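## Task

Carry the tray from the staging bench over to the work bench. One rotor adapter in the centrifuge already holds a water blank in its middle hole. Place the sample tube from the tray (the one whose cap has an orange dot) in the middle hole of the adapter directly across from it, and place the tray's remaining tube in the green rack. Every tube must be pushed fully down and every rotor bucket must hang vertically. Any tube touching the floor means failure. The tray's bottles have to finish upright inside the tray, and the tray has to finish on the work bench with nothing sticking out past its edge. Any number of robots may be used. At the end, open the grippers and back away. A robot that falls or is left leaning means failure. Anything that stays put only because a robot is holding it does not count.

## Robot and tools

ROBOTS. Two identical Hello Robot Stretch 3 units, r1 and r2. Each has a two-wheeled base (0.33 m long, 0.34 m wide, passive omni wheel at the back), a lift on a mast, and one telescoping arm that reaches out to the robot's right side. The gripper cannot move forward on its own; drive the base for that. The base cannot slide sideways. Turning in place pivots about a point midway between the drive wheels, 0.05 m behind the front edge; with the arm in and the wrist folded, the swept circle has radius 0.28 m.

FRAMES. Base frame: origin on the floor between the drive wheels, x ahead, y to the left, z up. Every robot reports in its own frames, so only images, lidar_m and the depth grids show where the robots sit relative to one another. hand_pose is in the base frame, at the point where closed fingertips meet; with all wrist joints at zero its x axis is up, y points back along the arm toward the mast, z to the rear. The odometry frame is the base frame at scene start.

execute_actions. Argument "actions": a list holding either one action or nothing (empty just reports state and pictures). The action is an object keyed "r1" and/or "r2"; each robot entry may have "base", "joints", "contact_limits". Everything in one action starts at once.
- base: exactly one key. translate_m is a relative drive from the current base position, metres, -1 to 1, positive forward. rotate_rad is a relative turn in place, radians, -3.2 to 3.2, positive counter-clockwise seen from above.
- joints: absolute targets, each by name: lift_m 0 to 1.1 (arm height); arm_m 0 to 0.52 (extension); wrist_yaw_rad -1.345 to 4.42 (0 along the arm, positive toward the front, 3.0 folded over the base); wrist_pitch_rad -1.57 to 0.451 (0 level, negative tips fingertips downward); wrist_roll_rad -2.911 to 2.911 (0 fingers side by side); gripper_m -0.089 to 0.179 (larger is wider; real fingertip gap is about 0.007 less when nearly shut, 0.025 less when fully open, zero below 0.007); head_pan_rad -3.953 to 1.73 (0 ahead, positive left, -1.57 looks along the arm); head_tilt_rad -1.53 to 0.419 (negative looks down).
- contact_limits: only arm_m, a motor_effort percentage 1 to 100 at which the arm stops (contact_stop). Smaller is softer, too small stops instantly.
Argument "cameras": list of r1_head_camera, r1_nav_camera, r1_wrist_camera, r2_head_camera, r2_nav_camera, r2_wrist_camera or "all"; omitted or null gives all, [] gives none. Bad keys or out-of-range numbers reject the whole call. One action runs at most 15 s. Anything omitted may keep pushing toward an earlier target.

wait: seconds, 0 to 10; nothing new commanded, returns state and pictures.
zoom_image: camera (name as above) and region [x0, y0, x1, y1] in pixels from the top-left, no larger than 504 by 504, of that camera's latest full image.
finished_scene: scene, 1 or 2; ends it irrevocably and reports success. Answering without any tool call ends everything.

RESULTS. base_status and joint_status: done, off_target (resting short, maybe still pushing), contact_stop, time_out, torque_fault (after the latter three the old target is dropped). on_its_own covers uncommanded parts; "held at" is a held target, not position. joint_positions gives joint values. lidar_m: 12 distances in metres, 30-degree sectors starting straight ahead and going counter-clockwise (4th left, 7th behind, 10th right), scan plane 0.17 m high, range 0.15 to 12, "-" nothing; misses glass and thin legs, sees other robots. wrist_depth_mm (45 to 1000) and head_depth_mm (280 to 4000, sideways image): 7x7 median depths from top left. base_odometry counts wheel turns (slip counts). turned_by_wheels and turned_by_imu: turn since last result, left positive. base_tilt in degrees, forward and right positive, biased up to about 4. motor_effort: percent with peak in brackets, noisy and biased; positive wheel effort pushes forward. "pictures" names the images in order.

PRACTICE. Stowed arm (lift_m under 0.30, arm_m under 0.03, wrist_yaw_rad over 2.54) allows 0.30 m/s and 1.9 rad/s; otherwise 0.10 m/s and 0.63 rad/s. Fold or unfold the wrist only with lift_m 0.32 to 0.95, wrist_pitch_rad -0.4, roll near 0; once folded the lift may go to 0.25. If yaw is below -0.4 keep pitch at -0.5 or lower. To grip, command gripper_m under the object's width; to release, go at least 0.02 above the touch value; readings do not prove a grasp. Arm and lift stop and go limp when they press something; the base, wrist and head never stop on contact. Wrist servos shut off for 10 s after long strain.

AVOID. Robots pressing into each other: once bases touch, even millimetres more is a hard press. When both carry one load, their travel differs up to 2.5 cm per metre and can tip a robot. Pushing with the gripper above about 0.45 m, repeated pushes, or driving while snagged can topple a robot; reverse in small steps, pull the gripper away, lower lift to about 0.2 if still leaning. Never let tubes fall to the floor; avoid drops, slams and hard shoves. Loose objects may occasionally be nudged by the scene. The world keeps running between replies while robots hold their last command.

Each tool is called as name(argument=value, ...), one argument or row to a line, values as JSON.

## Session

execute_actions(
  actions=[],
)

Scene clock: 0.00 s.
r1.base_odometry: x=+0.000 y=+0.000 heading=+0.000 (m, m, rad; r1's odometry frame)
r1.turned_by_wheels: +0.000 (rad since the last result)
r1.turned_by_imu: +0.000 (rad since the last result)
r1.base_tilt: forward=-1.3 right=-1.6 (deg)
r1.lidar_m: 4.20 1.06 0.72 0.67 0.67 0.85 1.83 2.79 1.70 3.29 1.54 2.53
r1.head_depth_mm: 2077 3275 - - - 3330 2265 / 2131 3241 - - - 3316 2231 / 2135 3240 - - - 3261 2229 / 2131 3363 - - - 3199 2205 / 2168 3394 - - - 3177 2203 / 2204 3401 - - - 3104 2193 / 2187 2552 2639 2743 2783 2777 2152
r1.base_status: not commanded
r1.joint_positions: lift_m=+0.498 arm_m=+0.001 wrist_yaw_rad=+2.954 wrist_pitch_rad=-0.513 wrist_roll_rad=+0.012 gripper_m=+0.037 head_pan_rad=-0.011 head_tilt_rad=-0.013
r1.joint_status: not commanded
r1.motor_effort: left_wheel=-1 right_wheel=+0 lift_m=+22 arm_m=+0 wrist_yaw_rad=-1 wrist_pitch_rad=+6 wrist_roll_rad=+0 gripper_m=+0 head_pan_rad=+0 head_tilt_rad=+0 (%)
r1.hand_pose: x=+0.0181 y=+0.0621 z=+0.4900 quat_wxyz=(+0.244, +0.701, +0.114, +0.660) (m; r1's base frame)
r1.wrist_depth_mm: 559 - 620 673 742 768 831 / 623 - 701 735 812 892 915 / 673 737 773 814 916 959 - / 748 796 853 895 939 955 914 / 805 810 - 806 802 792 797 / 705 701 - 695 - 682 678 / 616 602 - 616 603 596 600
r2.base_odometry: x=+0.000 y=+0.000 heading=+0.000 (m, m, rad; r2's odometry frame)
r2.turned_by_wheels: +0.000 (rad since the last result)
r2.turned_by_imu: +0.000 (rad since the last result)
r2.base_tilt: forward=-0.2 right=-0.3 (deg)
r2.lidar_m: 1.65 1.97 2.30 1.00 0.77 0.75 0.80 1.16 4.05 1.71 1.45 3.31
r2.head_depth_mm: 1760 2597 3888 3815 3818 3510 2283 / 1751 2540 - - - 3384 2294 / 1759 2570 - - - 3158 2178 / 1752 2511 - - - 2833 2284 / 1732 2515 - - - 1770 2066 / 1745 2545 - - - 2897 2279 / 1742 2496 - - - 2875 2306
r2.base_status: not commanded
r2.joint_positions: lift_m=+0.505 arm_m=-0.003 wrist_yaw_rad=+3.042 wrist_pitch_rad=-0.514 wrist_roll_rad=-0.004 gripper_m=+0.037 head_pan_rad=+0.012 head_tilt_rad=-0.014
r2.joint_status: not commanded
r2.motor_effort: left_wheel=+0 right_wheel=+1 lift_m=+42 arm_m=+1 wrist_yaw_rad=+1 wrist_pitch_rad=+4 wrist_roll_rad=+0 gripper_m=+0 head_pan_rad=+0 head_tilt_rad=+3 (%)
r2.hand_pose: x=-0.0003 y=+0.0679 z=+0.4963 quat_wxyz=(+0.214, +0.690, +0.146, +0.676) (m; r2's base frame)
r2.wrist_depth_mm: 653 - - - - - - / 676 780 - - - - - / 705 826 - - - - - / 738 906 - - 977 979 963 / 748 846 - 841 841 823 826 / 736 736 - 726 699 716 707 / 653 646 644 654 634 633 628
pictures: r1_head_camera (sideways: a quarter turn clockwise sets it upright), r1_nav_camera (sideways: a quarter turn counterclockwise sets it upright), r1_wrist_camera, r2_head_camera (sideways: a quarter turn clockwise sets it upright), r2_nav_camera (sideways: a quarter turn counterclockwise sets it upright), r2_wrist_camera
Images, in order (width x height): r1_head_camera 896x504, r1_nav_camera 672x504, r1_wrist_camera 644x364, r2_head_camera 896x504, r2_nav_camera 672x504, r2_wrist_camera 644x364.

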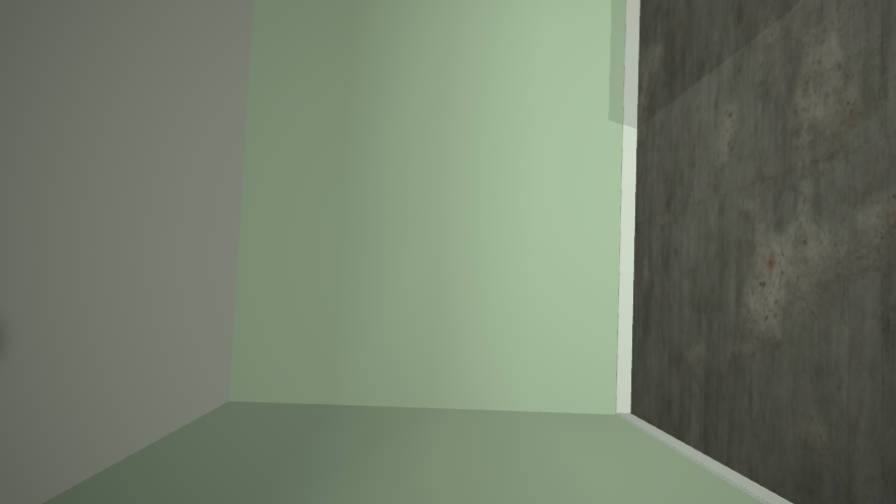

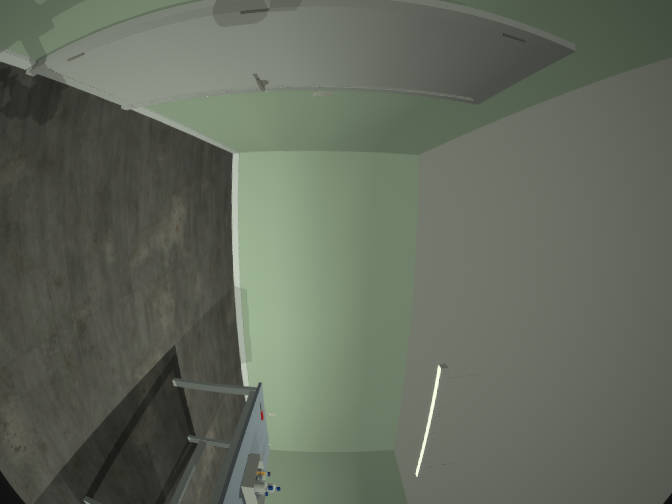

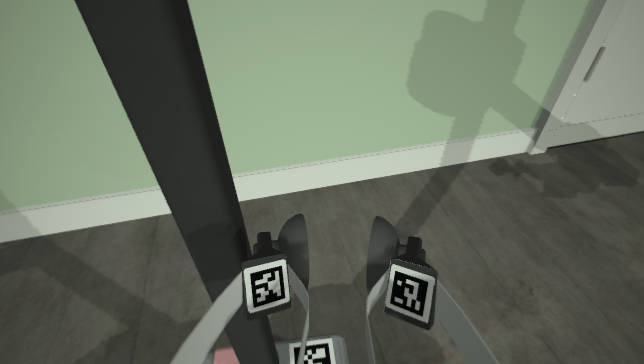

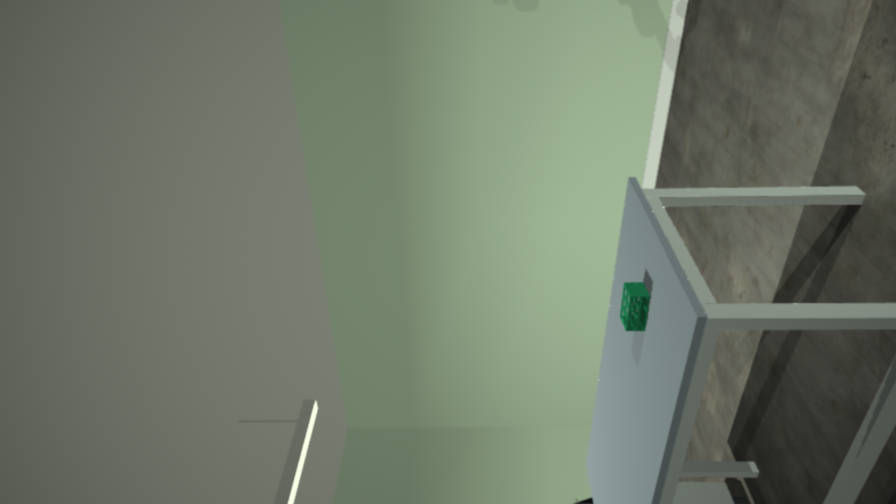

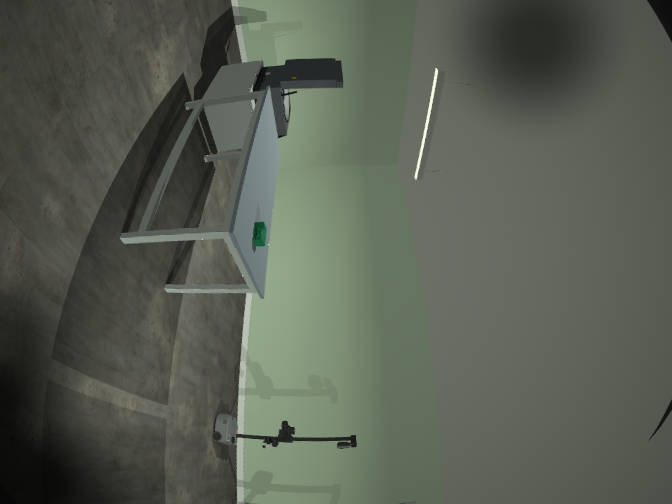

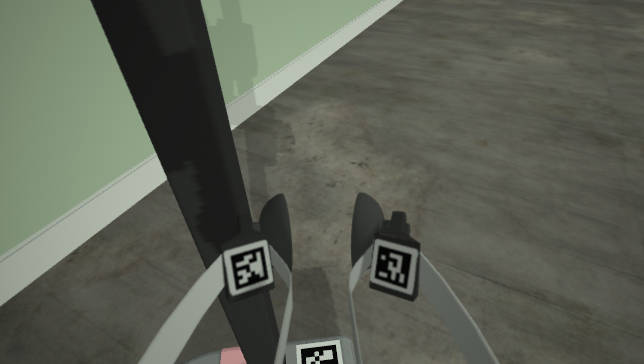

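Look around.

execute_actions(
  actions=[
    {"r1":{"joints":{"head_pan_rad":-0.9,"head_tilt_rad":-0.4}},"r2":{"joints":{"head_pan_rad":-1.2,"head_tilt_rad":-0.3}}},
  ],
  cameras=["r1_head_camera","r1_nav_camera","r2_head_camera","r2_nav_camera"],
)

execute_actions(
  actions=[
    {"r1":{"joints":{"head_pan_rad":-2.3,"head_tilt_rad":-0.3}},"r2":{"joints":{"head_pan_rad":0.4,"head_tilt_rad":-0.3}}},
  ],
  cameras=["r1_head_camera","r1_nav_camera","r2_head_camera"],
)

Scene clock: 2.23 s.
r1.base_odometry: x=+0.000 y=+0.000 heading=+0.000 (m, m, rad; r1's odometry frame)
r1.turned_by_wheels: +0.000 (rad since the last result)
r1.turned_by_imu: +0.000 (rad since the last result)
r1.base_tilt: forward=-1.5 right=-1.5 (deg)
r1.lidar_m: 4.20 1.06 0.72 0.66 0.67 0.85 1.83 2.80 1.70 3.27 1.54 2.54
r1.head_depth_mm: 3771 3958 - 3108 2275 1762 1433 / 3901 - - 3046 2265 1753 1428 / - - 2328 1688 2088 1739 1420 / - - 2185 2869 2257 1734 1410 / - - 2057 2992 2274 1746 1408 / - - 2546 3081 2226 1720 1403 / - - - 2968 2244 1711 1421
r1.base_status: not commanded
r1.joint_positions: lift_m=+0.498 arm_m=+0.001 wrist_yaw_rad=+2.954 wrist_pitch_rad=-0.513 wrist_roll_rad=+0.012 gripper_m=+0.037 head_pan_rad=-0.893 head_tilt_rad=-0.395
r1.joint_status: all done
r1.motor_effort: left_wheel=-1(1) right_wheel=+0(0) lift_m=+22(22) arm_m=+0(0) wrist_yaw_rad=+0(0) wrist_pitch_rad=+6(6) wrist_roll_rad=+0(0) gripper_m=-1(0) head_pan_rad=-5(59) head_tilt_rad=-2(21) (%)
r1.hand_pose: x=+0.0181 y=+0.0621 z=+0.4900 quat_wxyz=(+0.244, +0.701, +0.114, +0.660) (m; r1's base frame)
r1.wrist_depth_mm: 569 - 624 675 731 777 819 / 620 - 713 757 818 882 920 / 686 686 769 812 904 980 - / 747 778 868 943 973 920 933 / 784 806 - 795 824 797 792 / 695 709 - 696 - 679 686 / 622 606 - 630 590 603 599
r2.base_odometry: x=+0.000 y=+0.000 heading=+0.000 (m, m, rad; r2's odometry frame)
r2.turned_by_wheels: +0.000 (rad since the last result)
r2.turned_by_imu: +0.000 (rad since the last result)
r2.base_tilt: forward=-0.2 right=-0.3 (deg)
r2.lidar_m: 1.64 1.98 2.30 1.00 0.77 0.75 0.80 1.15 4.04 1.71 1.46 3.30
r2.head_depth_mm: 3342 - - 3834 2744 1999 1559 / 2882 - - 2448 2913 2022 1557 / 3072 - - 1970 2916 1952 1576 / 3317 - - 2166 2778 1870 1560 / 3275 - - 2203 2483 1799 1559 / 3277 3892 - - 2617 2019 1543 / 3359 3710 3781 3912 2913 2051 1563
r2.base_status: not commanded
r2.joint_positions: lift_m=+0.505 arm_m=-0.003 wrist_yaw_rad=+3.042 wrist_pitch_rad=-0.514 wrist_roll_rad=-0.004 gripper_m=+0.037 head_pan_rad=-1.193 head_tilt_rad=-0.296
r2.joint_status: all done
r2.motor_effort: left_wheel=+0(1) right_wheel=+1(1) lift_m=+42(42) arm_m=+1(1) wrist_yaw_rad=+0(1) wrist_pitch_rad=+4(4) wrist_roll_rad=+0(0) gripper_m=+0(0) head_pan_rad=-5(58) head_tilt_rad=-2(28) (%)
r2.hand_pose: x=-0.0003 y=+0.0679 z=+0.4963 quat_wxyz=(+0.214, +0.690, +0.146, +0.676) (m; r2's base frame)
r2.wrist_depth_mm: 653 - - - - - - / 673 780 - - - - - / 703 836 - - - - - / 742 902 - 987 - 954 961 / 755 857 - 842 827 812 810 / 734 728 - 720 711 716 706 / 651 643 644 657 627 625 631
pictures: r1_head_camera (sideways: a quarter turn clockwise sets it upright), r1_nav_camera (sideways: a quarter turn counterclockwise sets it upright), r2_head_camera (sideways: a quarter turn clockwise sets it upright), r2_nav_camera (sideways: a quarter turn counterclockwise sets it upright)
camera_calibration (this result's frames):
r1_head_camera: T_world_to_cam=[[-0.310587, 0.308691, -0.899025, 1.19342], [0.740432, 0.671659, -0.0251754, 0.0294549], [0.596067, -0.673486, -0.437173, 0.52502], [0, 0, 0, 1]] pos_world=[0.0359047, -0.0345886, 1.30318]
r1_nav_camera: T_world_to_cam=[[0.244687, -0.258553, 0.934494, -1.17191], [-0.802948, -0.594285, 0.0458184, 0.00320165], [0.543509, -0.761562, -0.353018, 0.41874], [0, 0, 0, 1]] pos_world=[0.0617324, 0.0177988, 1.24282]
r2_head_camera: T_world_to_cam=[[-0.0948573, 0.240354, -0.966039, 1.27831], [0.939546, 0.342349, -0.00707824, 0.00277082], [0.329021, -0.90831, -0.258298, 0.294117], [0, 0, 0, 1]] pos_world=[0.0218832, -0.0410467, 1.31089]
r2_nav_camera: T_world_to_cam=[[0.0692465, -0.275914, 0.958685, -1.20719], [-0.943152, -0.331245, -0.0272092, 0.0881287], [0.325067, -0.902302, -0.283166, 0.32898], [0, 0, 0, 1]] pos_world=[0.0597719, -0.00704884, 1.25287]
Images, in order (width x height): r1_head_camera 896x504, r1_nav_camera 672x504, r2_head_camera 896x504, r2_nav_camera 672x504.

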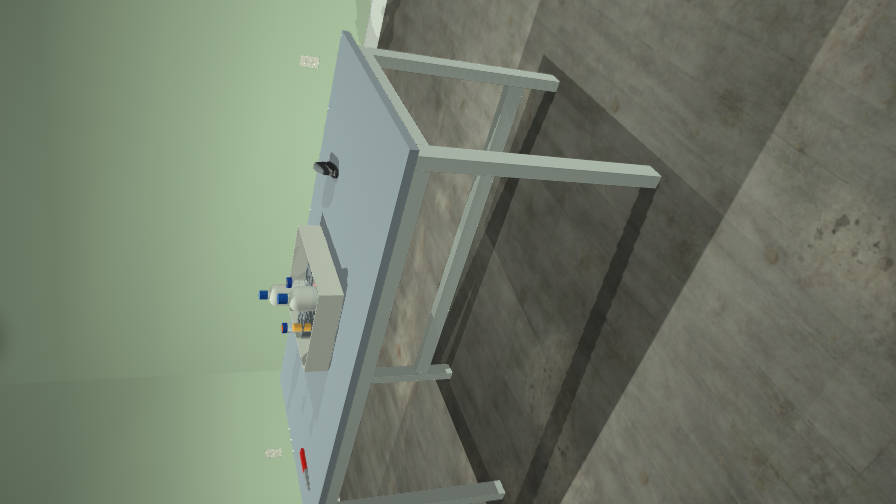

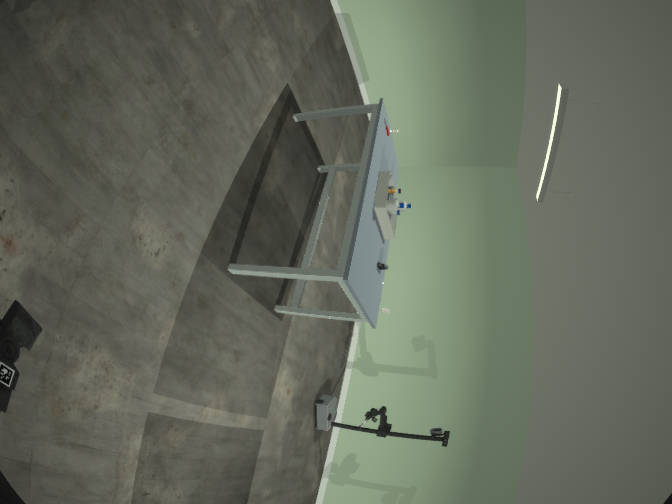

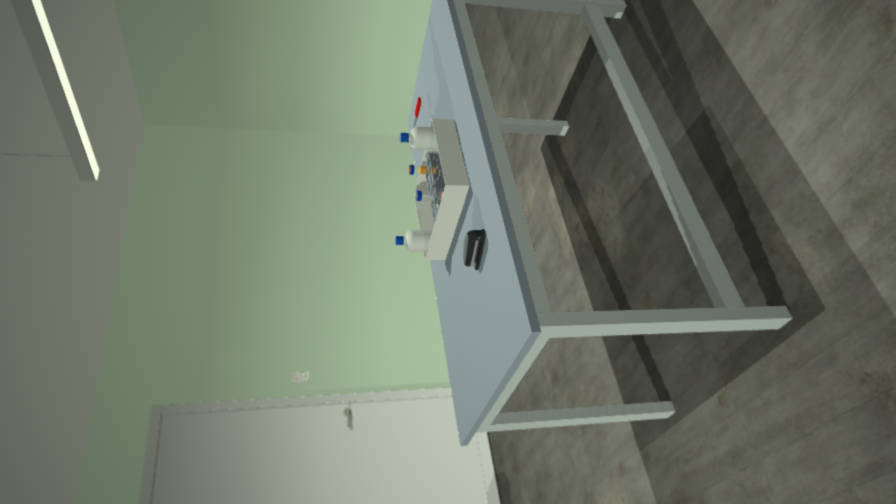

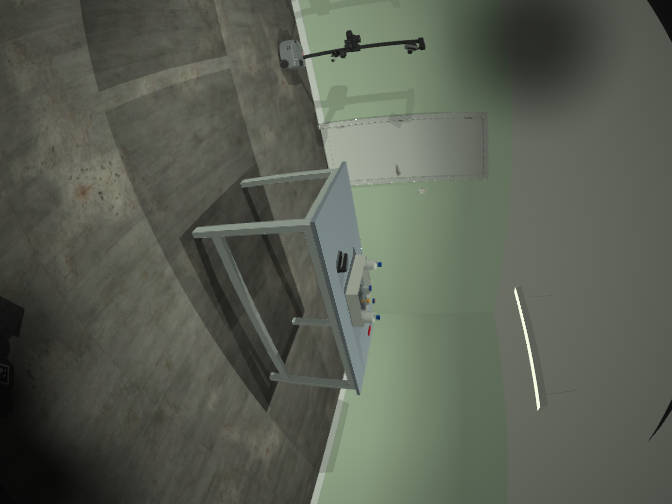

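Scene clock: 3.53 s.
r1.base_odometry: x=+0.000 y=+0.000 heading=+0.000 (m, m, rad; r1's odometry frame)
r1.turned_by_wheels: +0.000 (rad since the last result)
r1.turned_by_imu: +0.000 (rad since the last result)
r1.base_tilt: forward=-1.4 right=-1.5 (deg)
r1.lidar_m: 4.19 1.06 0.72 0.66 0.67 0.85 1.82 2.79 1.70 3.28 1.54 2.52
r1.head_depth_mm: - - 3472 2927 2644 1946 1534 / - - 3281 3174 2634 1913 1526 / - - - 3332 2647 1912 1530 / - - - 3106 2603 1902 1529 / - - - 1961 2425 1910 1519 / - - - 3154 2556 1906 1510 / 3918 - - 3394 2409 1919 1506
r1.base_status: not commanded
r1.joint_positions: lift_m=+0.498 arm_m=+0.001 wrist_yaw_rad=+2.954 wrist_pitch_rad=-0.513 wrist_roll_rad=+0.012 gripper_m=+0.037 head_pan_rad=-2.293 head_tilt_rad=-0.310
r1.joint_status: all done
r1.motor_effort: left_wheel=-1(0) right_wheel=+0(0) lift_m=+22(22) arm_m=+0(0) wrist_yaw_rad=-1(0) wrist_pitch_rad=+6(6) wrist_roll_rad=+1(0) gripper_m=+1(1) head_pan_rad=-5(60) head_tilt_rad=+4(14) (%)
r1.hand_pose: x=+0.0181 y=+0.0621 z=+0.4900 quat_wxyz=(+0.244, +0.701, +0.114, +0.660) (m; r1's base frame)
r1.wrist_depth_mm: 563 - 620 664 713 784 814 / 609 - 699 745 805 859 906 / 667 726 785 833 929 - - / 731 796 866 904 926 954 920 / 802 804 - 795 811 790 785 / 700 691 - 675 - 676 684 / 613 628 - 618 598 598 601
r2.base_odometry: x=+0.000 y=+0.000 heading=+0.000 (m, m, rad; r2's odometry frame)
r2.turned_by_wheels: +0.000 (rad since the last result)
r2.turned_by_imu: +0.000 (rad since the last result)
r2.base_tilt: forward=-0.2 right=-0.2 (deg)
r2.lidar_m: 1.65 1.98 2.31 1.00 0.77 0.75 0.80 1.16 4.04 1.70 1.46 3.30
r2.head_depth_mm: 3258 - - 2188 2928 2032 1557 / 3386 - - 2175 2589 1871 1571 / 3045 - - 2448 2906 2014 1555 / 3133 - - 3179 2945 2005 1557 / 3058 - - 3097 2902 2021 1559 / 3282 - 3367 3655 2919 2030 1572 / 3315 - - - 2913 2055 1557
r2.base_status: not commanded
r2.joint_positions: lift_m=+0.505 arm_m=-0.003 wrist_yaw_rad=+3.042 wrist_pitch_rad=-0.514 wrist_roll_rad=-0.004 gripper_m=+0.037 head_pan_rad=+0.393 head_tilt_rad=-0.296
r2.joint_status: all done
r2.motor_effort: left_wheel=+0(0) right_wheel=+1(0) lift_m=+43(42) arm_m=+1(1) wrist_yaw_rad=+0(0) wrist_pitch_rad=+5(4) wrist_roll_rad=+0(0) gripper_m=+0(0) head_pan_rad=+4(59) head_tilt_rad=-2(2) (%)
r2.hand_pose: x=-0.0003 y=+0.0679 z=+0.4963 quat_wxyz=(+0.214, +0.690, +0.146, +0.676) (m; r2's base frame)
r2.wrist_depth_mm: 647 - - - - - - / 682 763 - - - - - / 704 839 - - - - - / 739 893 - - 987 - 956 / 758 849 - 841 836 826 825 / 730 733 - 736 708 719 705 / 657 655 645 654 638 625 627
pictures: r1_head_camera (sideways: a quarter turn clockwise sets it upright), r1_nav_camera (sideways: a quarter turn counterclockwise sets it upright), r2_head_camera (sideways: a quarter turn clockwise sets it upright)
camera_calibration (this result's frames):
r1_head_camera: T_world_to_cam=[[0.200131, 0.3003, -0.932613, 1.23414], [0.786189, -0.617255, -0.0300457, 0.0355194], [-0.584683, -0.727197, -0.359624, 0.431305], [0, 0, 0, 1]] pos_world=[-0.0227362, -0.0350417, 1.30715]
r1_nav_camera: T_world_to_cam=[[-0.16013, -0.224801, 0.961157, -1.20426], [-0.719648, 0.693056, 0.0422016, 0.00739722], [-0.675622, -0.684937, -0.272757, 0.32172], [0, 0, 0, 1]] pos_world=[0.0298467, -0.0554872, 1.24492]
r2_head_camera: T_world_to_cam=[[-0.239069, -0.0984443, -0.965999, 1.27914], [-0.356151, 0.934402, -0.00708267, 0.0106804], [0.903329, 0.342348, -0.258448, 0.290808], [0, 0, 0, 1]] pos_world=[0.0469111, 0.0163865, 1.31088]
Images, in order (width x height): r1_head_camera 896x504, r1_nav_camera 672x504, r2_head_camera 896x504.

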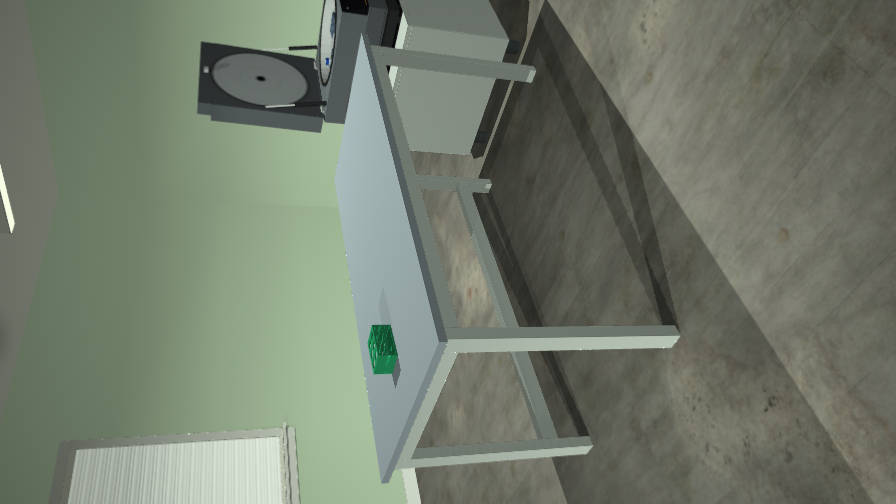

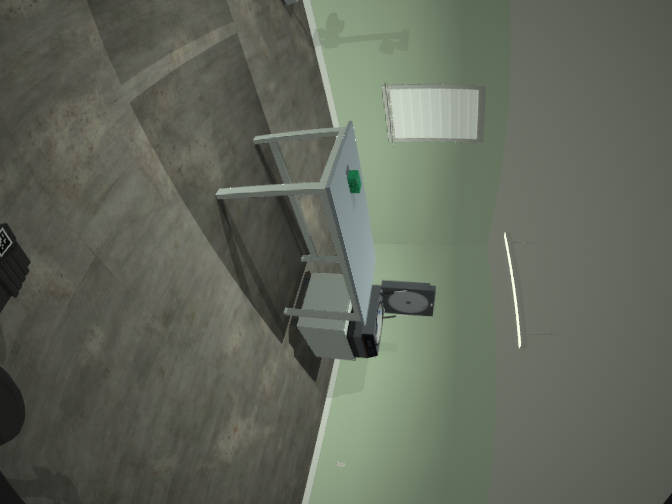

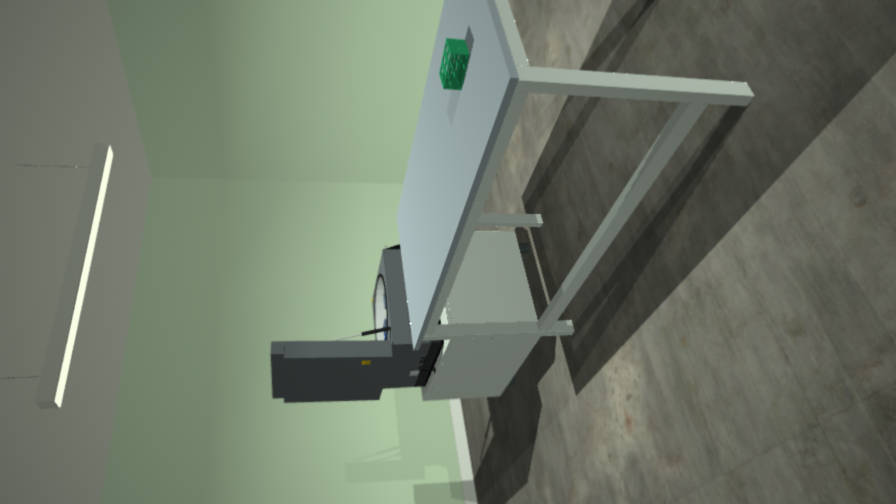

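execute_actions(
  actions=[
    {"r1":{"base":{"rotate_rad":-0.48},"joints":{"lift_m":0.27,"head_pan_rad":-1.0,"head_tilt_rad":-0.6}},"r2":{"base":{"rotate_rad":1.53},"joints":{"lift_m":0.27,"head_pan_rad":-1.57,"head_tilt_rad":-0.6}}},
  ],
  cameras=[],
)

execute_actions(
  actions=[
    {"r1":{"base":{"translate_m":0.82}},"r2":{"base":{"translate_m":-0.83}}},
  ],
  cameras=[],
)

execute_actions(
  actions=[
    {"r1":{"base":{"translate_m":0.81}},"r2":{"base":{"translate_m":-0.83}}},
  ],
  cameras=[],
)

execute_actions(
  actions=[
    {"r1":{"base":{"rotate_rad":0.585},"joints":{"head_pan_rad":-1.57,"head_tilt_rad":-0.7}},"r2":{"base":{"rotate_rad":-0.553},"joints":{"head_pan_rad":-1.57,"head_tilt_rad":-0.7}}},
  ],
  cameras=["r1_head_camera","r2_head_camera"],
)

Scene clock: 13.83 s.
r1.base_odometry: x=+0.000 y=+0.000 heading=-0.480 (m, m, rad; r1's odometry frame)
r1.turned_by_wheels: -0.480 (rad since the last result)
r1.turned_by_imu: -0.485 (rad since the last result)
r1.base_tilt: forward=-1.4 right=-1.5 (deg)
r1.lidar_m: 2.54 3.53 1.02 0.70 0.67 0.68 0.88 2.03 2.80 1.71 3.31 1.54
r1.head_depth_mm: 3519 3899 3083 2247 1774 1466 1261 / 3563 - 3049 2262 1780 1467 1249 / 3598 3912 3115 2260 1778 1468 1251 / 3545 3721 3035 2252 1779 1464 1244 / 3567 3858 3071 2261 1775 1449 1244 / 3594 - 3054 2237 1776 1458 1245 / 3598 3903 2914 2234 1767 1469 1250
r1.base_status: done
r1.joint_positions: lift_m=+0.271 arm_m=+0.001 wrist_yaw_rad=+2.954 wrist_pitch_rad=-0.514 wrist_roll_rad=+0.012 gripper_m=+0.037 head_pan_rad=-1.007 head_tilt_rad=-0.593
r1.joint_status: all done
r1.motor_effort: left_wheel=+1(5) right_wheel=-2(4) lift_m=+8(19) arm_m=+0(0) wrist_yaw_rad=+0(1) wrist_pitch_rad=+6(6) wrist_roll_rad=+0(0) gripper_m=+1(0) head_pan_rad=+4(59) head_tilt_rad=-2(20) (%)
r1.hand_pose: x=+0.0181 y=+0.0620 z=+0.2625 quat_wxyz=(+0.244, +0.701, +0.114, +0.660) (m; r1's base frame)
r1.wrist_depth_mm: 505 - 712 869 - - - / 537 - 789 895 949 953 946 / 576 623 750 743 740 732 740 / 592 616 612 594 597 595 589 / 521 511 - 522 516 505 505 / 463 - - - - 429 430 / - - - - 373 380 380
r2.base_odometry: x=+0.000 y=+0.000 heading=+1.530 (m, m, rad; r2's odometry frame)
r2.turned_by_wheels: +1.530 (rad since the last result)
r2.turned_by_imu: +1.531 (rad since the last result)
r2.base_tilt: forward=-0.2 right=-0.2 (deg)
r2.lidar_m: 1.03 0.78 0.75 0.79 1.11 3.42 1.77 1.46 3.30 1.65 1.90 2.61
r2.head_depth_mm: 3377 3666 3703 2481 1866 1501 1246 / 3521 3771 3696 2480 1879 1488 1240 / 3692 - 3639 2521 1850 1496 1242 / 3913 - 3058 2415 1863 1485 1237 / - - 1939 2271 1862 1481 1248 / - - 1953 2466 1859 1494 1244 / - - 3029 2352 1853 1497 1246
r2.base_status: done
r2.joint_positions: lift_m=+0.270 arm_m=-0.003 wrist_yaw_rad=+3.042 wrist_pitch_rad=-0.515 wrist_roll_rad=-0.004 gripper_m=+0.037 head_pan_rad=-1.563 head_tilt_rad=-0.593
r2.joint_status: all done
r2.motor_effort: left_wheel=-2(10) right_wheel=+4(14) lift_m=+33(36) arm_m=+1(1) wrist_yaw_rad=+0(0) wrist_pitch_rad=+4(5) wrist_roll_rad=+0(0) gripper_m=+0(0) head_pan_rad=-4(57) head_tilt_rad=-3(29) (%)
r2.hand_pose: x=-0.0003 y=+0.0677 z=+0.2617 quat_wxyz=(+0.214, +0.690, +0.147, +0.676) (m; r2's base frame)
r2.wrist_depth_mm: - - 963 861 764 688 621 / - 968 959 906 822 725 672 / 775 771 760 756 740 724 698 / 632 621 639 613 606 605 599 / 532 542 - 539 515 510 508 / 477 - - - 437 447 440 / - - - - 392 393 389
pictures: none
No camera images: the call's "cameras" was empty. Leave "cameras" out to get every camera's image.

Scene clock: 18.37 s.
r1.base_odometry: x=+0.727 y=-0.378 heading=-0.480 (m, m, rad; r1's odometry frame)
r1.turned_by_wheels: +0.000 (rad since the last result)
r1.turned_by_imu: +0.003 (rad since the last result)
r1.base_tilt: forward=-1.5 right=-1.6 (deg)
r1.lidar_m: 1.71 3.51 1.73 1.17 1.13 1.14 1.49 3.46 1.92 2.31 0.90 1.58
r1.head_depth_mm: 3156 3421 3048 2242 1744 1471 1251 / 3119 3497 3092 2253 1773 1464 1248 / 3155 3521 3118 2269 1766 1470 1252 / 3101 3411 1322 1127 1671 1436 1249 / 3185 3429 1247 1922 1772 1463 1247 / 3216 3502 1246 1904 1760 1457 1240 / 3197 3526 1240 1901 1754 1457 1244
r1.base_status: done
r1.joint_positions: lift_m=+0.271 arm_m=+0.001 wrist_yaw_rad=+2.954 wrist_pitch_rad=-0.514 wrist_roll_rad=+0.012 gripper_m=+0.037 head_pan_rad=-1.007 head_tilt_rad=-0.593
r1.joint_status: not commanded
r1.motor_effort: left_wheel=+1(8) right_wheel=-2(4) lift_m=+8(8) arm_m=+0(0) wrist_yaw_rad=-1(0) wrist_pitch_rad=+7(6) wrist_roll_rad=+1(0) gripper_m=-1(1) head_pan_rad=+4(4) head_tilt_rad=-2(3) (%)
r1.hand_pose: x=+0.0181 y=+0.0619 z=+0.2624 quat_wxyz=(+0.244, +0.701, +0.114, +0.660) (m; r1's base frame)
r1.wrist_depth_mm: 842 - - - - - - / 882 - - 980 962 962 980 / 788 756 752 745 762 736 732 / 622 611 603 604 601 592 596 / 514 514 - 531 522 510 495 / 459 - - - - 424 430 / - - - - 376 378 381
r2.base_odometry: x=-0.034 y=-0.829 heading=+1.530 (m, m, rad; r2's odometry frame)
r2.turned_by_wheels: +0.000 (rad since the last result)
r2.turned_by_imu: +0.000 (rad since the last result)
r2.base_tilt: forward=-0.2 right=-0.3 (deg)
r2.lidar_m: 1.63 1.23 1.19 1.25 1.76 3.47 1.16 0.87 0.83 3.75 1.93 4.12
r2.head_depth_mm: 3013 3185 3482 2484 1869 1497 1213 / 3168 3477 3568 2520 1865 1501 1245 / 3303 3598 3714 2482 1860 1500 1243 / 3476 3881 3752 2490 1876 1496 1244 / 3680 - 3735 2490 1866 1489 1240 / - - 3639 2470 1864 1492 1239 / - - 3263 2436 1865 1493 1239
r2.base_status: done
r2.joint_positions: lift_m=+0.270 arm_m=-0.003 wrist_yaw_rad=+3.042 wrist_pitch_rad=-0.516 wrist_roll_rad=-0.004 gripper_m=+0.037 head_pan_rad=-1.563 head_tilt_rad=-0.593
r2.joint_status: not commanded
r2.motor_effort: left_wheel=-2(9) right_wheel=+4(9) lift_m=+34(34) arm_m=+1(1) wrist_yaw_rad=+0(1) wrist_pitch_rad=+5(5) wrist_roll_rad=+0(0) gripper_m=+0(0) head_pan_rad=-4(4) head_tilt_rad=-3(3) (%)
r2.hand_pose: x=-0.0003 y=+0.0676 z=+0.2616 quat_wxyz=(+0.214, +0.690, +0.147, +0.676) (m; r2's base frame)
r2.wrist_depth_mm: - - - - - - 976 / 1000 948 964 969 940 931 907 / 767 754 747 752 741 727 724 / 631 625 636 612 606 600 593 / 530 542 - 549 508 510 509 / 472 - - - 438 445 442 / - - - - 392 390 390
pictures: none
No camera images: the call's "cameras" was empty. Leave "cameras" out to get every camera's image.

Scene clock: 22.87 s.
r1.base_odometry: x=+1.446 y=-0.752 heading=-0.480 (m, m, rad; r1's odometry frame)
r1.turned_by_wheels: +0.000 (rad since the last result)
r1.turned_by_imu: +0.003 (rad since the last result)
r1.base_tilt: forward=-1.5 right=-1.5 (deg)
r1.lidar_m: 0.90 2.86 2.40 1.67 1.56 1.59 2.11 2.42 0.75 1.16 1.10 1.13
r1.head_depth_mm: 2739 3033 3045 920 727 650 1259 / 2756 3032 3051 923 728 650 1251 / 2771 3036 3097 749 725 649 1251 / 2776 3071 3059 884 722 1364 1241 / 2754 3016 1078 903 723 1366 1245 / 2787 3093 1188 874 723 1359 1247 / 2815 3114 1243 911 725 1362 1253
r1.base_status: done
r1.joint_positions: lift_m=+0.271 arm_m=+0.001 wrist_yaw_rad=+2.954 wrist_pitch_rad=-0.515 wrist_roll_rad=+0.012 gripper_m=+0.037 head_pan_rad=-1.007 head_tilt_rad=-0.593
r1.joint_status: not commanded
r1.motor_effort: left_wheel=+1(9) right_wheel=-2(4) lift_m=+8(8) arm_m=-1(0) wrist_yaw_rad=+0(0) wrist_pitch_rad=+6(6) wrist_roll_rad=+1(0) gripper_m=+0(1) head_pan_rad=+4(3) head_tilt_rad=-3(2) (%)
r1.hand_pose: x=+0.0181 y=+0.0619 z=+0.2624 quat_wxyz=(+0.244, +0.701, +0.114, +0.660) (m; r1's base frame)
r1.wrist_depth_mm: - - - - - - - / - - - 951 985 977 931 / 764 749 755 762 747 742 736 / 610 614 616 598 593 590 580 / 516 512 - 525 523 510 498 / 458 - - - - 434 426 / - - - - 376 381 376
r2.base_odometry: x=-0.068 y=-1.659 heading=+1.530 (m, m, rad; r2's odometry frame)
r2.turned_by_wheels: +0.000 (rad since the last result)
r2.turned_by_imu: +0.000 (rad since the last result)
r2.base_tilt: forward=-0.2 right=-0.3 (deg)
r2.lidar_m: 2.23 1.68 1.63 1.72 2.41 2.80 0.56 0.42 0.40 0.42 0.60 2.48
r2.head_depth_mm: 2624 2829 3076 977 760 615 554 / 2744 3013 3213 1024 768 616 1192 / 2873 3202 3432 1020 768 615 1246 / 3088 3381 3532 1021 745 651 1248 / 3195 3591 3743 1017 764 1369 1245 / 3483 3798 3688 1020 767 1446 1193 / 3694 - 3647 2488 795 1079 1181
r2.base_status: done
r2.joint_positions: lift_m=+0.270 arm_m=-0.003 wrist_yaw_rad=+3.042 wrist_pitch_rad=-0.516 wrist_roll_rad=-0.004 gripper_m=+0.037 head_pan_rad=-1.563 head_tilt_rad=-0.593
r2.joint_status: not commanded
r2.motor_effort: left_wheel=-3(11) right_wheel=+4(8) lift_m=+34(34) arm_m=+1(1) wrist_yaw_rad=+0(0) wrist_pitch_rad=+5(5) wrist_roll_rad=+0(0) gripper_m=+0(0) head_pan_rad=-4(5) head_tilt_rad=-3(4) (%)
r2.hand_pose: x=-0.0003 y=+0.0676 z=+0.2616 quat_wxyz=(+0.214, +0.690, +0.147, +0.676) (m; r2's base frame)
r2.wrist_depth_mm: - - - - - - - / - 978 975 968 958 927 899 / 773 767 758 749 734 744 720 / 633 622 639 620 606 593 588 / 530 539 - 547 509 508 505 / 471 - - - 435 442 440 / - - - - 397 394 389
pictures: none
No camera images: the call's "cameras" was empty. Leave "cameras" out to get every camera's image.

Scene clock: 24.50 s.
r1.base_odometry: x=+1.446 y=-0.752 heading=+0.105 (m, m, rad; r1's odometry frame)
r1.turned_by_wheels: +0.585 (rad since the last result)
r1.turned_by_imu: +0.590 (rad since the last result)
r1.base_tilt: forward=-1.4 right=-1.5 (deg)
r1.lidar_m: 2.86 2.24 1.63 1.56 1.61 2.22 2.41 0.75 1.14 1.10 1.14 0.90
r1.head_depth_mm: 2747 3065 1011 803 659 1378 1188 / 2759 3089 1029 804 660 1376 1193 / 2815 3118 729 752 677 1374 1200 / 2790 3046 936 760 676 1374 1193 / 2856 3069 938 763 678 1375 1190 / 2900 3123 985 769 695 1364 1190 / 2900 3085 1027 802 694 1376 1198
r1.base_status: done
r1.joint_positions: lift_m=+0.271 arm_m=+0.001 wrist_yaw_rad=+2.954 wrist_pitch_rad=-0.515 wrist_roll_rad=+0.012 gripper_m=+0.037 head_pan_rad=-1.563 head_tilt_rad=-0.692
r1.joint_status: all done
r1.motor_effort: left_wheel=-3(7) right_wheel=+1(6) lift_m=+8(8) arm_m=+0(0) wrist_yaw_rad=+0(0) wrist_pitch_rad=+7(6) wrist_roll_rad=+1(1) gripper_m=+0(0) head_pan_rad=-5(47) head_tilt_rad=-3(9) (%)
r1.hand_pose: x=+0.0181 y=+0.0619 z=+0.2624 quat_wxyz=(+0.244, +0.701, +0.114, +0.660) (m; r1's base frame)
r1.wrist_depth_mm: - - - - - - - / - - - 985 947 956 961 / 777 731 746 749 748 737 732 / 615 613 605 620 615 605 594 / 519 516 - 527 514 508 498 / 458 - - - - 426 432 / - - - - 373 381 373
r2.base_odometry: x=-0.068 y=-1.659 heading=+0.977 (m, m, rad; r2's odometry frame)
r2.turned_by_wheels: -0.553 (rad since the last result)
r2.turned_by_imu: -0.552 (rad since the last result)
r2.base_tilt: forward=-0.2 right=-0.3 (deg)
r2.lidar_m: 2.48 2.30 1.69 1.63 1.70 2.34 2.80 0.57 0.42 0.40 0.42 0.58
r2.head_depth_mm: 2628 2971 2924 881 693 620 1187 / 2659 2948 2925 786 691 616 1188 / 2650 2945 2911 804 690 619 1187 / 2682 2950 2909 836 691 615 1190 / 2604 2865 942 830 685 618 1179 / 2641 2946 2887 873 690 617 1177 / 2629 2913 2880 877 689 615 1183
r2.base_status: done
r2.joint_positions: lift_m=+0.270 arm_m=-0.003 wrist_yaw_rad=+3.042 wrist_pitch_rad=-0.516 wrist_roll_rad=-0.004 gripper_m=+0.037 head_pan_rad=-1.563 head_tilt_rad=-0.692
r2.joint_status: all done
r2.motor_effort: left_wheel=+2(9) right_wheel=-2(10) lift_m=+34(34) arm_m=+1(1) wrist_yaw_rad=+0(0) wrist_pitch_rad=+5(5) wrist_roll_rad=+0(0) gripper_m=+0(0) head_pan_rad=-4(2) head_tilt_rad=-4(15) (%)
r2.hand_pose: x=-0.0003 y=+0.0676 z=+0.2616 quat_wxyz=(+0.214, +0.690, +0.147, +0.676) (m; r2's base frame)
r2.wrist_depth_mm: - - - - - - - / 988 974 975 949 940 933 914 / 777 768 746 745 726 736 726 / 634 627 640 614 603 591 599 / 526 543 - 552 512 515 501 / 467 - - - 438 440 440 / - - - - 391 391 389
pictures: r1_head_camera (sideways: a quarter turn clockwise sets it upright), r2_head_camera (sideways: a quarter turn clockwise sets it upright)
camera_calibration (this result's frames):
r1_head_camera: T_world_to_cam=[[-0.0536471, 0.678865, -0.732301, 0.974481], [0.997426, 0.0713682, -0.00690937, 0.00410064], [0.0475725, -0.730787, -0.680946, 0.845513], [0, 0, 0, 1]] pos_world=[0.0079649, -0.0439434, 1.28939]
r2_head_camera: T_world_to_cam=[[-0.00410272, 0.61094, -0.791666, 1.05028], [0.999717, -0.0160433, -0.0175617, 0.0160457], [-0.0234301, -0.791514, -0.610702, 0.75483], [0, 0, 0, 1]] pos_world=[0.00595359, -0.0439443, 1.29273]
Images, in order (width x height): r1_head_camera 896x504, r2_head_camera 896x504.

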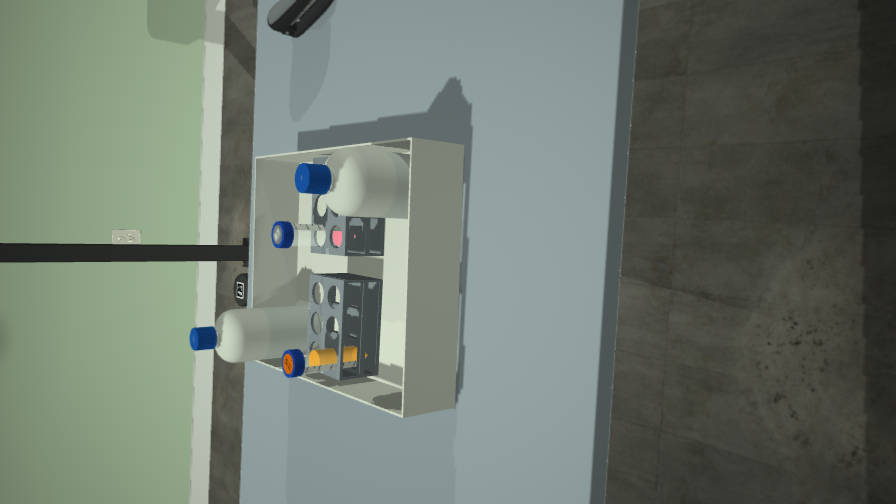

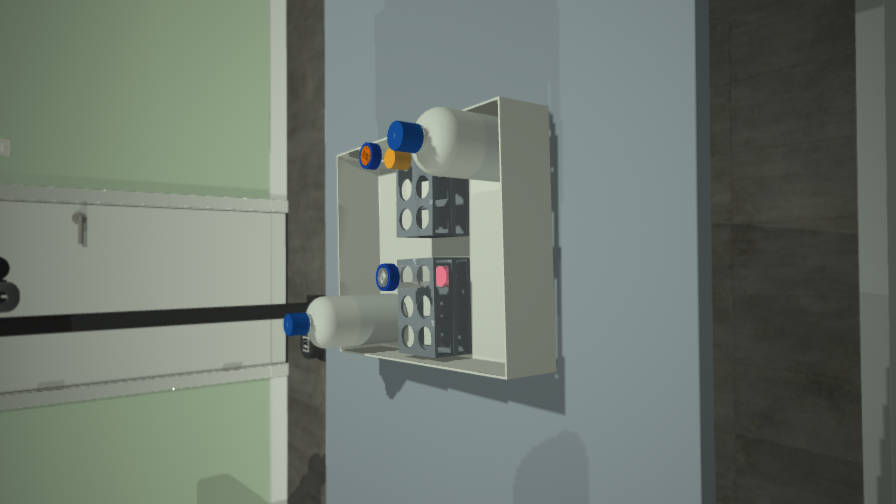

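execute_actions(
  actions=[
    {"r1":{"joints":{"lift_m":0.94,"wrist_pitch_rad":-0.4}},"r2":{"joints":{"lift_m":0.94,"wrist_pitch_rad":-0.4}}},
  ],
  cameras=[],
)

execute_actions(
  actions=[
    {"r1":{"joints":{"wrist_yaw_rad":0}},"r2":{"joints":{"wrist_yaw_rad":0}}},
  ],
  cameras=[],
)

execute_actions(
  actions=[
    {"r1":{"joints":{"lift_m":1.05,"wrist_pitch_rad":-1.57,"wrist_roll_rad":1.57,"gripper_m":0.09}},"r2":{"joints":{"lift_m":1.05,"wrist_pitch_rad":-1.57,"wrist_roll_rad":1.57,"gripper_m":0.09}}},
  ],
  cameras=["r1_wrist_camera","r2_wrist_camera","r1_head_camera"],
)

Scene clock: 35.10 s.
r1.base_odometry: x=+1.446 y=-0.752 heading=+0.105 (m, m, rad; r1's odometry frame)
r1.turned_by_wheels: +0.000 (rad since the last result)
r1.turned_by_imu: +0.001 (rad since the last result)
r1.base_tilt: forward=-1.4 right=-1.4 (deg)
r1.lidar_m: 2.86 2.25 1.64 1.55 1.61 2.22 2.41 0.75 1.14 1.10 1.14 0.90
r1.head_depth_mm: 2751 3036 1011 801 693 - 1173 / 2790 3093 1027 801 694 - - / 2781 3091 734 752 695 - - / 2708 3050 944 755 693 - 1171 / 2853 3056 937 760 692 - 1204 / 2886 3134 981 766 696 1375 1191 / 2886 3139 1022 803 696 1366 1193
r1.base_status: not commanded
r1.joint_positions: lift_m=+0.939 arm_m=+0.001 wrist_yaw_rad=+2.954 wrist_pitch_rad=-0.420 wrist_roll_rad=+0.012 gripper_m=+0.037 head_pan_rad=-1.563 head_tilt_rad=-0.692
r1.joint_status: all done
r1.motor_effort: left_wheel=-2(2) right_wheel=+2(2) lift_m=+32(34) arm_m=+0(0) wrist_yaw_rad=+0(0) wrist_pitch_rad=+8(10) wrist_roll_rad=+0(0) gripper_m=+0(0) head_pan_rad=-5(5) head_tilt_rad=-3(4) (%)
r1.hand_pose: x=+0.0205 y=+0.0747 z=+0.9515 quat_wxyz=(+0.212, +0.706, +0.081, +0.671) (m; r1's base frame)
r1.wrist_depth_mm: - - - - - - - / - - - - - - - / - - - - - - - / - - - - - - - / - - - - - - - / - - - - - - - / - - - - - - -
r2.base_odometry: x=-0.068 y=-1.659 heading=+0.977 (m, m, rad; r2's odometry frame)
r2.turned_by_wheels: +0.000 (rad since the last result)
r2.turned_by_imu: +0.000 (rad since the last result)
r2.base_tilt: forward=-0.2 right=-0.2 (deg)
r2.lidar_m: 2.47 2.30 1.70 1.64 1.69 2.33 2.80 0.57 0.42 0.41 0.42 0.58
r2.head_depth_mm: 2706 3009 2951 876 - - 1073 / 2673 3010 2876 786 706 - 1163 / 2656 2968 2915 807 694 - - / 2627 2933 2919 834 691 - - / 1333 2874 948 833 692 - 977 / 2557 2953 2925 874 690 607 1075 / 2599 2918 2888 875 689 616 1186
r2.base_status: not commanded
r2.joint_positions: lift_m=+0.940 arm_m=-0.003 wrist_yaw_rad=+3.042 wrist_pitch_rad=-0.421 wrist_roll_rad=-0.004 gripper_m=+0.037 head_pan_rad=-1.563 head_tilt_rad=-0.692
r2.joint_status: all done
r2.motor_effort: left_wheel=+3(1) right_wheel=-3(2) lift_m=+52(53) arm_m=+1(1) wrist_yaw_rad=+0(1) wrist_pitch_rad=+6(7) wrist_roll_rad=+0(0) gripper_m=+0(1) head_pan_rad=-4(4) head_tilt_rad=-4(4) (%)
r2.hand_pose: x=+0.0009 y=+0.0806 z=+0.9517 quat_wxyz=(+0.182, +0.696, +0.114, +0.685) (m; r2's base frame)
r2.wrist_depth_mm: - - - - - - - / - - - - - - - / - - - - - - - / - - - - - - - / - - - - - - - / - - - - - - - / - - - - - - -
pictures: none
No camera images: the call's "cameras" was empty. Leave "cameras" out to get every camera's image.

Scene clock: 37.60 s.
r1.base_odometry: x=+1.446 y=-0.752 heading=+0.105 (m, m, rad; r1's odometry frame)
r1.turned_by_wheels: +0.000 (rad since the last result)
r1.turned_by_imu: +0.000 (rad since the last result)
r1.base_tilt: forward=-1.3 right=-1.5 (deg)
r1.lidar_m: 2.86 2.24 1.64 1.56 1.61 2.22 2.42 0.75 1.14 1.10 1.14 0.90
r1.head_depth_mm: 2766 3053 1012 802 696 - - / 2774 3096 1023 829 - - - / 2807 3116 733 750 - - - / 1156 3066 936 759 678 1378 1198 / 2829 3051 935 759 676 1374 1197 / 2933 3145 977 767 693 1367 1205 / 2886 3176 1020 803 694 1375 1191
r1.base_status: not commanded
r1.joint_positions: lift_m=+0.939 arm_m=+0.001 wrist_yaw_rad=+0.002 wrist_pitch_rad=-0.420 wrist_roll_rad=+0.012 gripper_m=+0.037 head_pan_rad=-1.563 head_tilt_rad=-0.692
r1.joint_status: all done
r1.motor_effort: left_wheel=-2(2) right_wheel=+2(1) lift_m=+32(32) arm_m=+0(0) wrist_yaw_rad=-3(3) wrist_pitch_rad=+8(8) wrist_roll_rad=+1(0) gripper_m=+0(1) head_pan_rad=-5(5) head_tilt_rad=-3(3) (%)
r1.hand_pose: x=-0.0211 y=-0.3698 z=+0.9515 quat_wxyz=(+0.688, +0.147, -0.695, -0.148) (m; r1's base frame)
r1.wrist_depth_mm: - - - - - - - / - - 776 - - - - / 721 705 612 443 699 684 673 / 550 512 474 465 537 534 527 / 437 434 438 431 452 428 427 / 370 371 373 366 - 366 362 / - 332 335 324 319 314 310
r2.base_odometry: x=-0.068 y=-1.659 heading=+0.977 (m, m, rad; r2's odometry frame)
r2.turned_by_wheels: +0.000 (rad since the last result)
r2.turned_by_imu: +0.000 (rad since the last result)
r2.base_tilt: forward=-0.2 right=-0.3 (deg)
r2.lidar_m: 2.47 2.31 1.69 1.63 1.70 2.33 2.80 0.57 0.42 0.41 0.42 0.58
r2.head_depth_mm: 2670 3025 2966 879 - - - / 2663 2997 2938 786 706 - - / 2653 2925 2929 807 - - - / 2638 2966 2885 835 - 1296 1184 / 1342 2775 946 831 684 617 1186 / 2582 2934 2911 872 690 616 1183 / 2661 2951 2919 878 690 615 1185
r2.base_status: not commanded
r2.joint_positions: lift_m=+0.940 arm_m=-0.003 wrist_yaw_rad=+0.002 wrist_pitch_rad=-0.421 wrist_roll_rad=-0.004 gripper_m=+0.037 head_pan_rad=-1.563 head_tilt_rad=-0.692
r2.joint_status: all done
r2.motor_effort: left_wheel=+2(3) right_wheel=-2(2) lift_m=+50(51) arm_m=+1(1) wrist_yaw_rad=-3(4) wrist_pitch_rad=+6(6) wrist_roll_rad=+0(0) gripper_m=+0(0) head_pan_rad=-4(4) head_tilt_rad=-4(4) (%)
r2.hand_pose: x=-0.0210 y=-0.3664 z=+0.9517 quat_wxyz=(+0.693, +0.149, -0.689, -0.147) (m; r2's base frame)
r2.wrist_depth_mm: - - - - - - - / - - 904 - - - - / 724 725 664 583 383 686 664 / 551 560 527 536 393 533 533 / 435 459 414 417 412 436 436 / 384 385 368 378 366 372 371 / 334 332 328 329 326 325 321
pictures: none
No camera images: the call's "cameras" was empty. Leave "cameras" out to get every camera's image.

Scene clock: 39.43 s.
r1.base_odometry: x=+1.446 y=-0.752 heading=+0.105 (m, m, rad; r1's odometry frame)
r1.turned_by_wheels: +0.000 (rad since the last result)
r1.turned_by_imu: +0.000 (rad since the last result)
r1.base_tilt: forward=-1.5 right=-1.4 (deg)
r1.lidar_m: 2.86 2.25 1.64 1.56 1.61 2.23 2.42 0.75 1.14 1.10 1.14 0.90
r1.head_depth_mm: 2756 - - - - - - / 2817 - - - - - - / 2780 3144 821 752 676 - - / 2718 3064 934 757 677 - - / 2855 3076 930 760 679 1374 1192 / 2828 3189 989 767 694 1370 1191 / 2830 3163 1023 801 692 1370 1200
r1.base_status: not commanded
r1.joint_positions: lift_m=+1.049 arm_m=+0.001 wrist_yaw_rad=+0.002 wrist_pitch_rad=-1.542 wrist_roll_rad=+1.566 gripper_m=+0.090 head_pan_rad=-1.563 head_tilt_rad=-0.692
r1.joint_status: all done
joint sent to its limit — the command would take r1.wrist_pitch_rad past its lower limit, so that joint was sent only as far as its limit.
r1.motor_effort: left_wheel=-3(2) right_wheel=+1(2) lift_m=+32(31) arm_m=+0(0) wrist_yaw_rad=-2(3) wrist_pitch_rad=-3(7) wrist_roll_rad=+2(1) gripper_m=+0(87) head_pan_rad=-5(5) head_tilt_rad=-4(2) (%)
r1.hand_pose: x=-0.0216 y=-0.1286 z=+0.9311 quat_wxyz=(+0.003, +0.002, -0.717, -0.697) (m; r1's base frame)
r1.wrist_depth_mm: 332 - - - - 956 - / 333 - - - - - 998 / 337 - - - - - - / 350 - - - - - - / 356 - - - - - - / 371 - - - - - - / 377 - - - - - -
r2.base_odometry: x=-0.068 y=-1.659 heading=+0.977 (m, m, rad; r2's odometry frame)
r2.turned_by_wheels: +0.000 (rad since the last result)
r2.turned_by_imu: +0.000 (rad since the last result)
r2.base_tilt: forward=-0.2 right=-0.2 (deg)
r2.lidar_m: 2.47 2.30 1.69 1.63 1.70 2.34 2.80 0.57 0.42 0.40 0.42 0.58
r2.head_depth_mm: 2704 2903 - - - - 981 / 2694 2922 - - - - - / 2688 2906 - - - - - / 2645 2965 2914 816 689 - - / 1199 2934 947 832 684 599 - / 2605 2976 2925 875 692 617 1192 / 2614 2980 2921 873 689 618 1185
r2.base_status: not commanded
r2.joint_positions: lift_m=+1.050 arm_m=-0.003 wrist_yaw_rad=+0.002 wrist_pitch_rad=-1.561 wrist_roll_rad=+1.565 gripper_m=+0.090 head_pan_rad=-1.563 head_tilt_rad=-0.692
r2.joint_status: all done
r2.motor_effort: left_wheel=+2(3) right_wheel=-3(2) lift_m=+51(52) arm_m=+1(1) wrist_yaw_rad=-2(2) wrist_pitch_rad=-2(6) wrist_roll_rad=+2(2) gripper_m=+0(80) head_pan_rad=-4(4) head_tilt_rad=-5(4) (%)
r2.hand_pose: x=-0.0216 y=-0.1204 z=+0.9320 quat_wxyz=(+0.003, +0.002, -0.710, -0.704) (m; r2's base frame)
r2.wrist_depth_mm: 319 - - - - - - / 327 - - - - - - / 338 - - - - - - / 350 - - - - - - / 362 - - - - - - / 376 381 - - - - - / 394 - - - - - -
pictures: r1_head_camera (sideways: a quarter turn clockwise sets it upright), r1_wrist_camera, r2_wrist_camera
camera_calibration (this result's frames):
r1_head_camera: T_world_to_cam=[[-0.0536047, 0.678868, -0.732301, 0.97448], [0.997431, 0.0713059, -0.00690936, 0.00410059], [0.0475268, -0.73079, -0.680946, 0.845514], [0, 0, 0, 1]] pos_world=[0.00796215, -0.0439435, 1.28939]
r1_wrist_camera: T_world_to_cam=[[-0.0238938, 0.9981, -0.0567921, 0.1861], [0.9887, 0.032002, 0.146452, -0.0694348], [0.147991, -0.052651, -0.987586, 1.08117], [0, 0, 0, 1]] pos_world=[-0.0869072, -0.126599, 1.08849]
r2_wrist_camera: T_world_to_cam=[[0.0245933, 0.999649, -0.00984467, 0.130479], [0.973145, -0.0216843, 0.22917, -0.169517], [0.228876, -0.0152163, -0.973337, 1.07954], [0, 0, 0, 1]] pos_world=[-0.0853262, -0.117683, 1.09089]
Images, in order (width x height): r1_head_camera 896x504, r1_wrist_camera 644x364, r2_wrist_camera 644x364.

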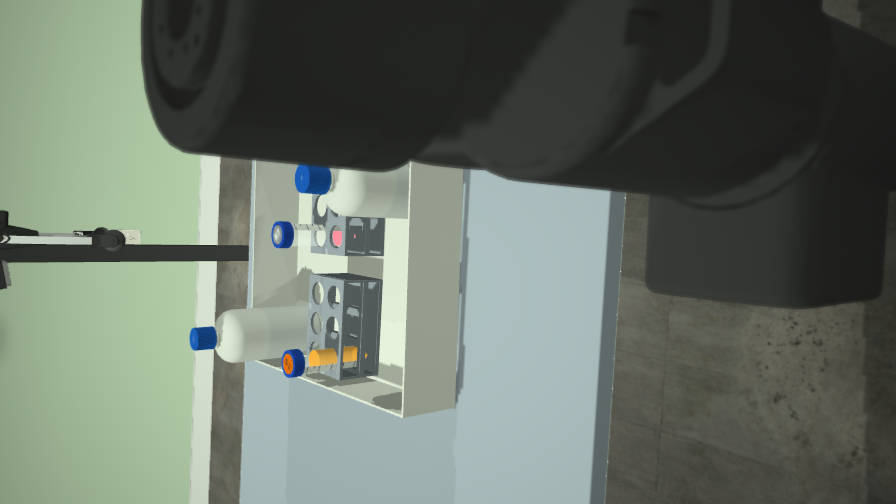

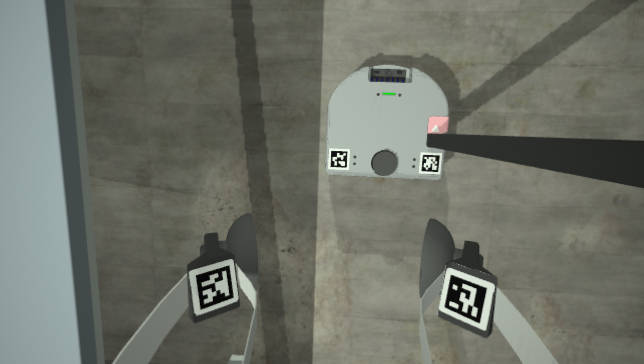

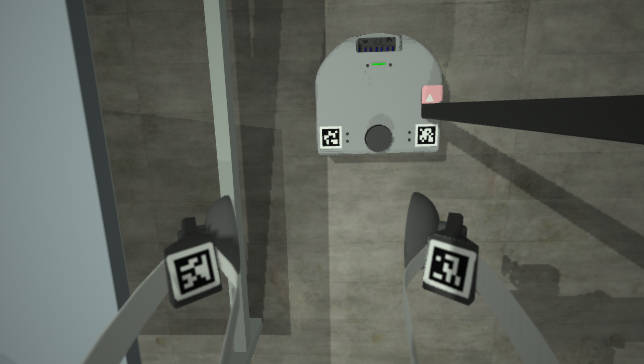

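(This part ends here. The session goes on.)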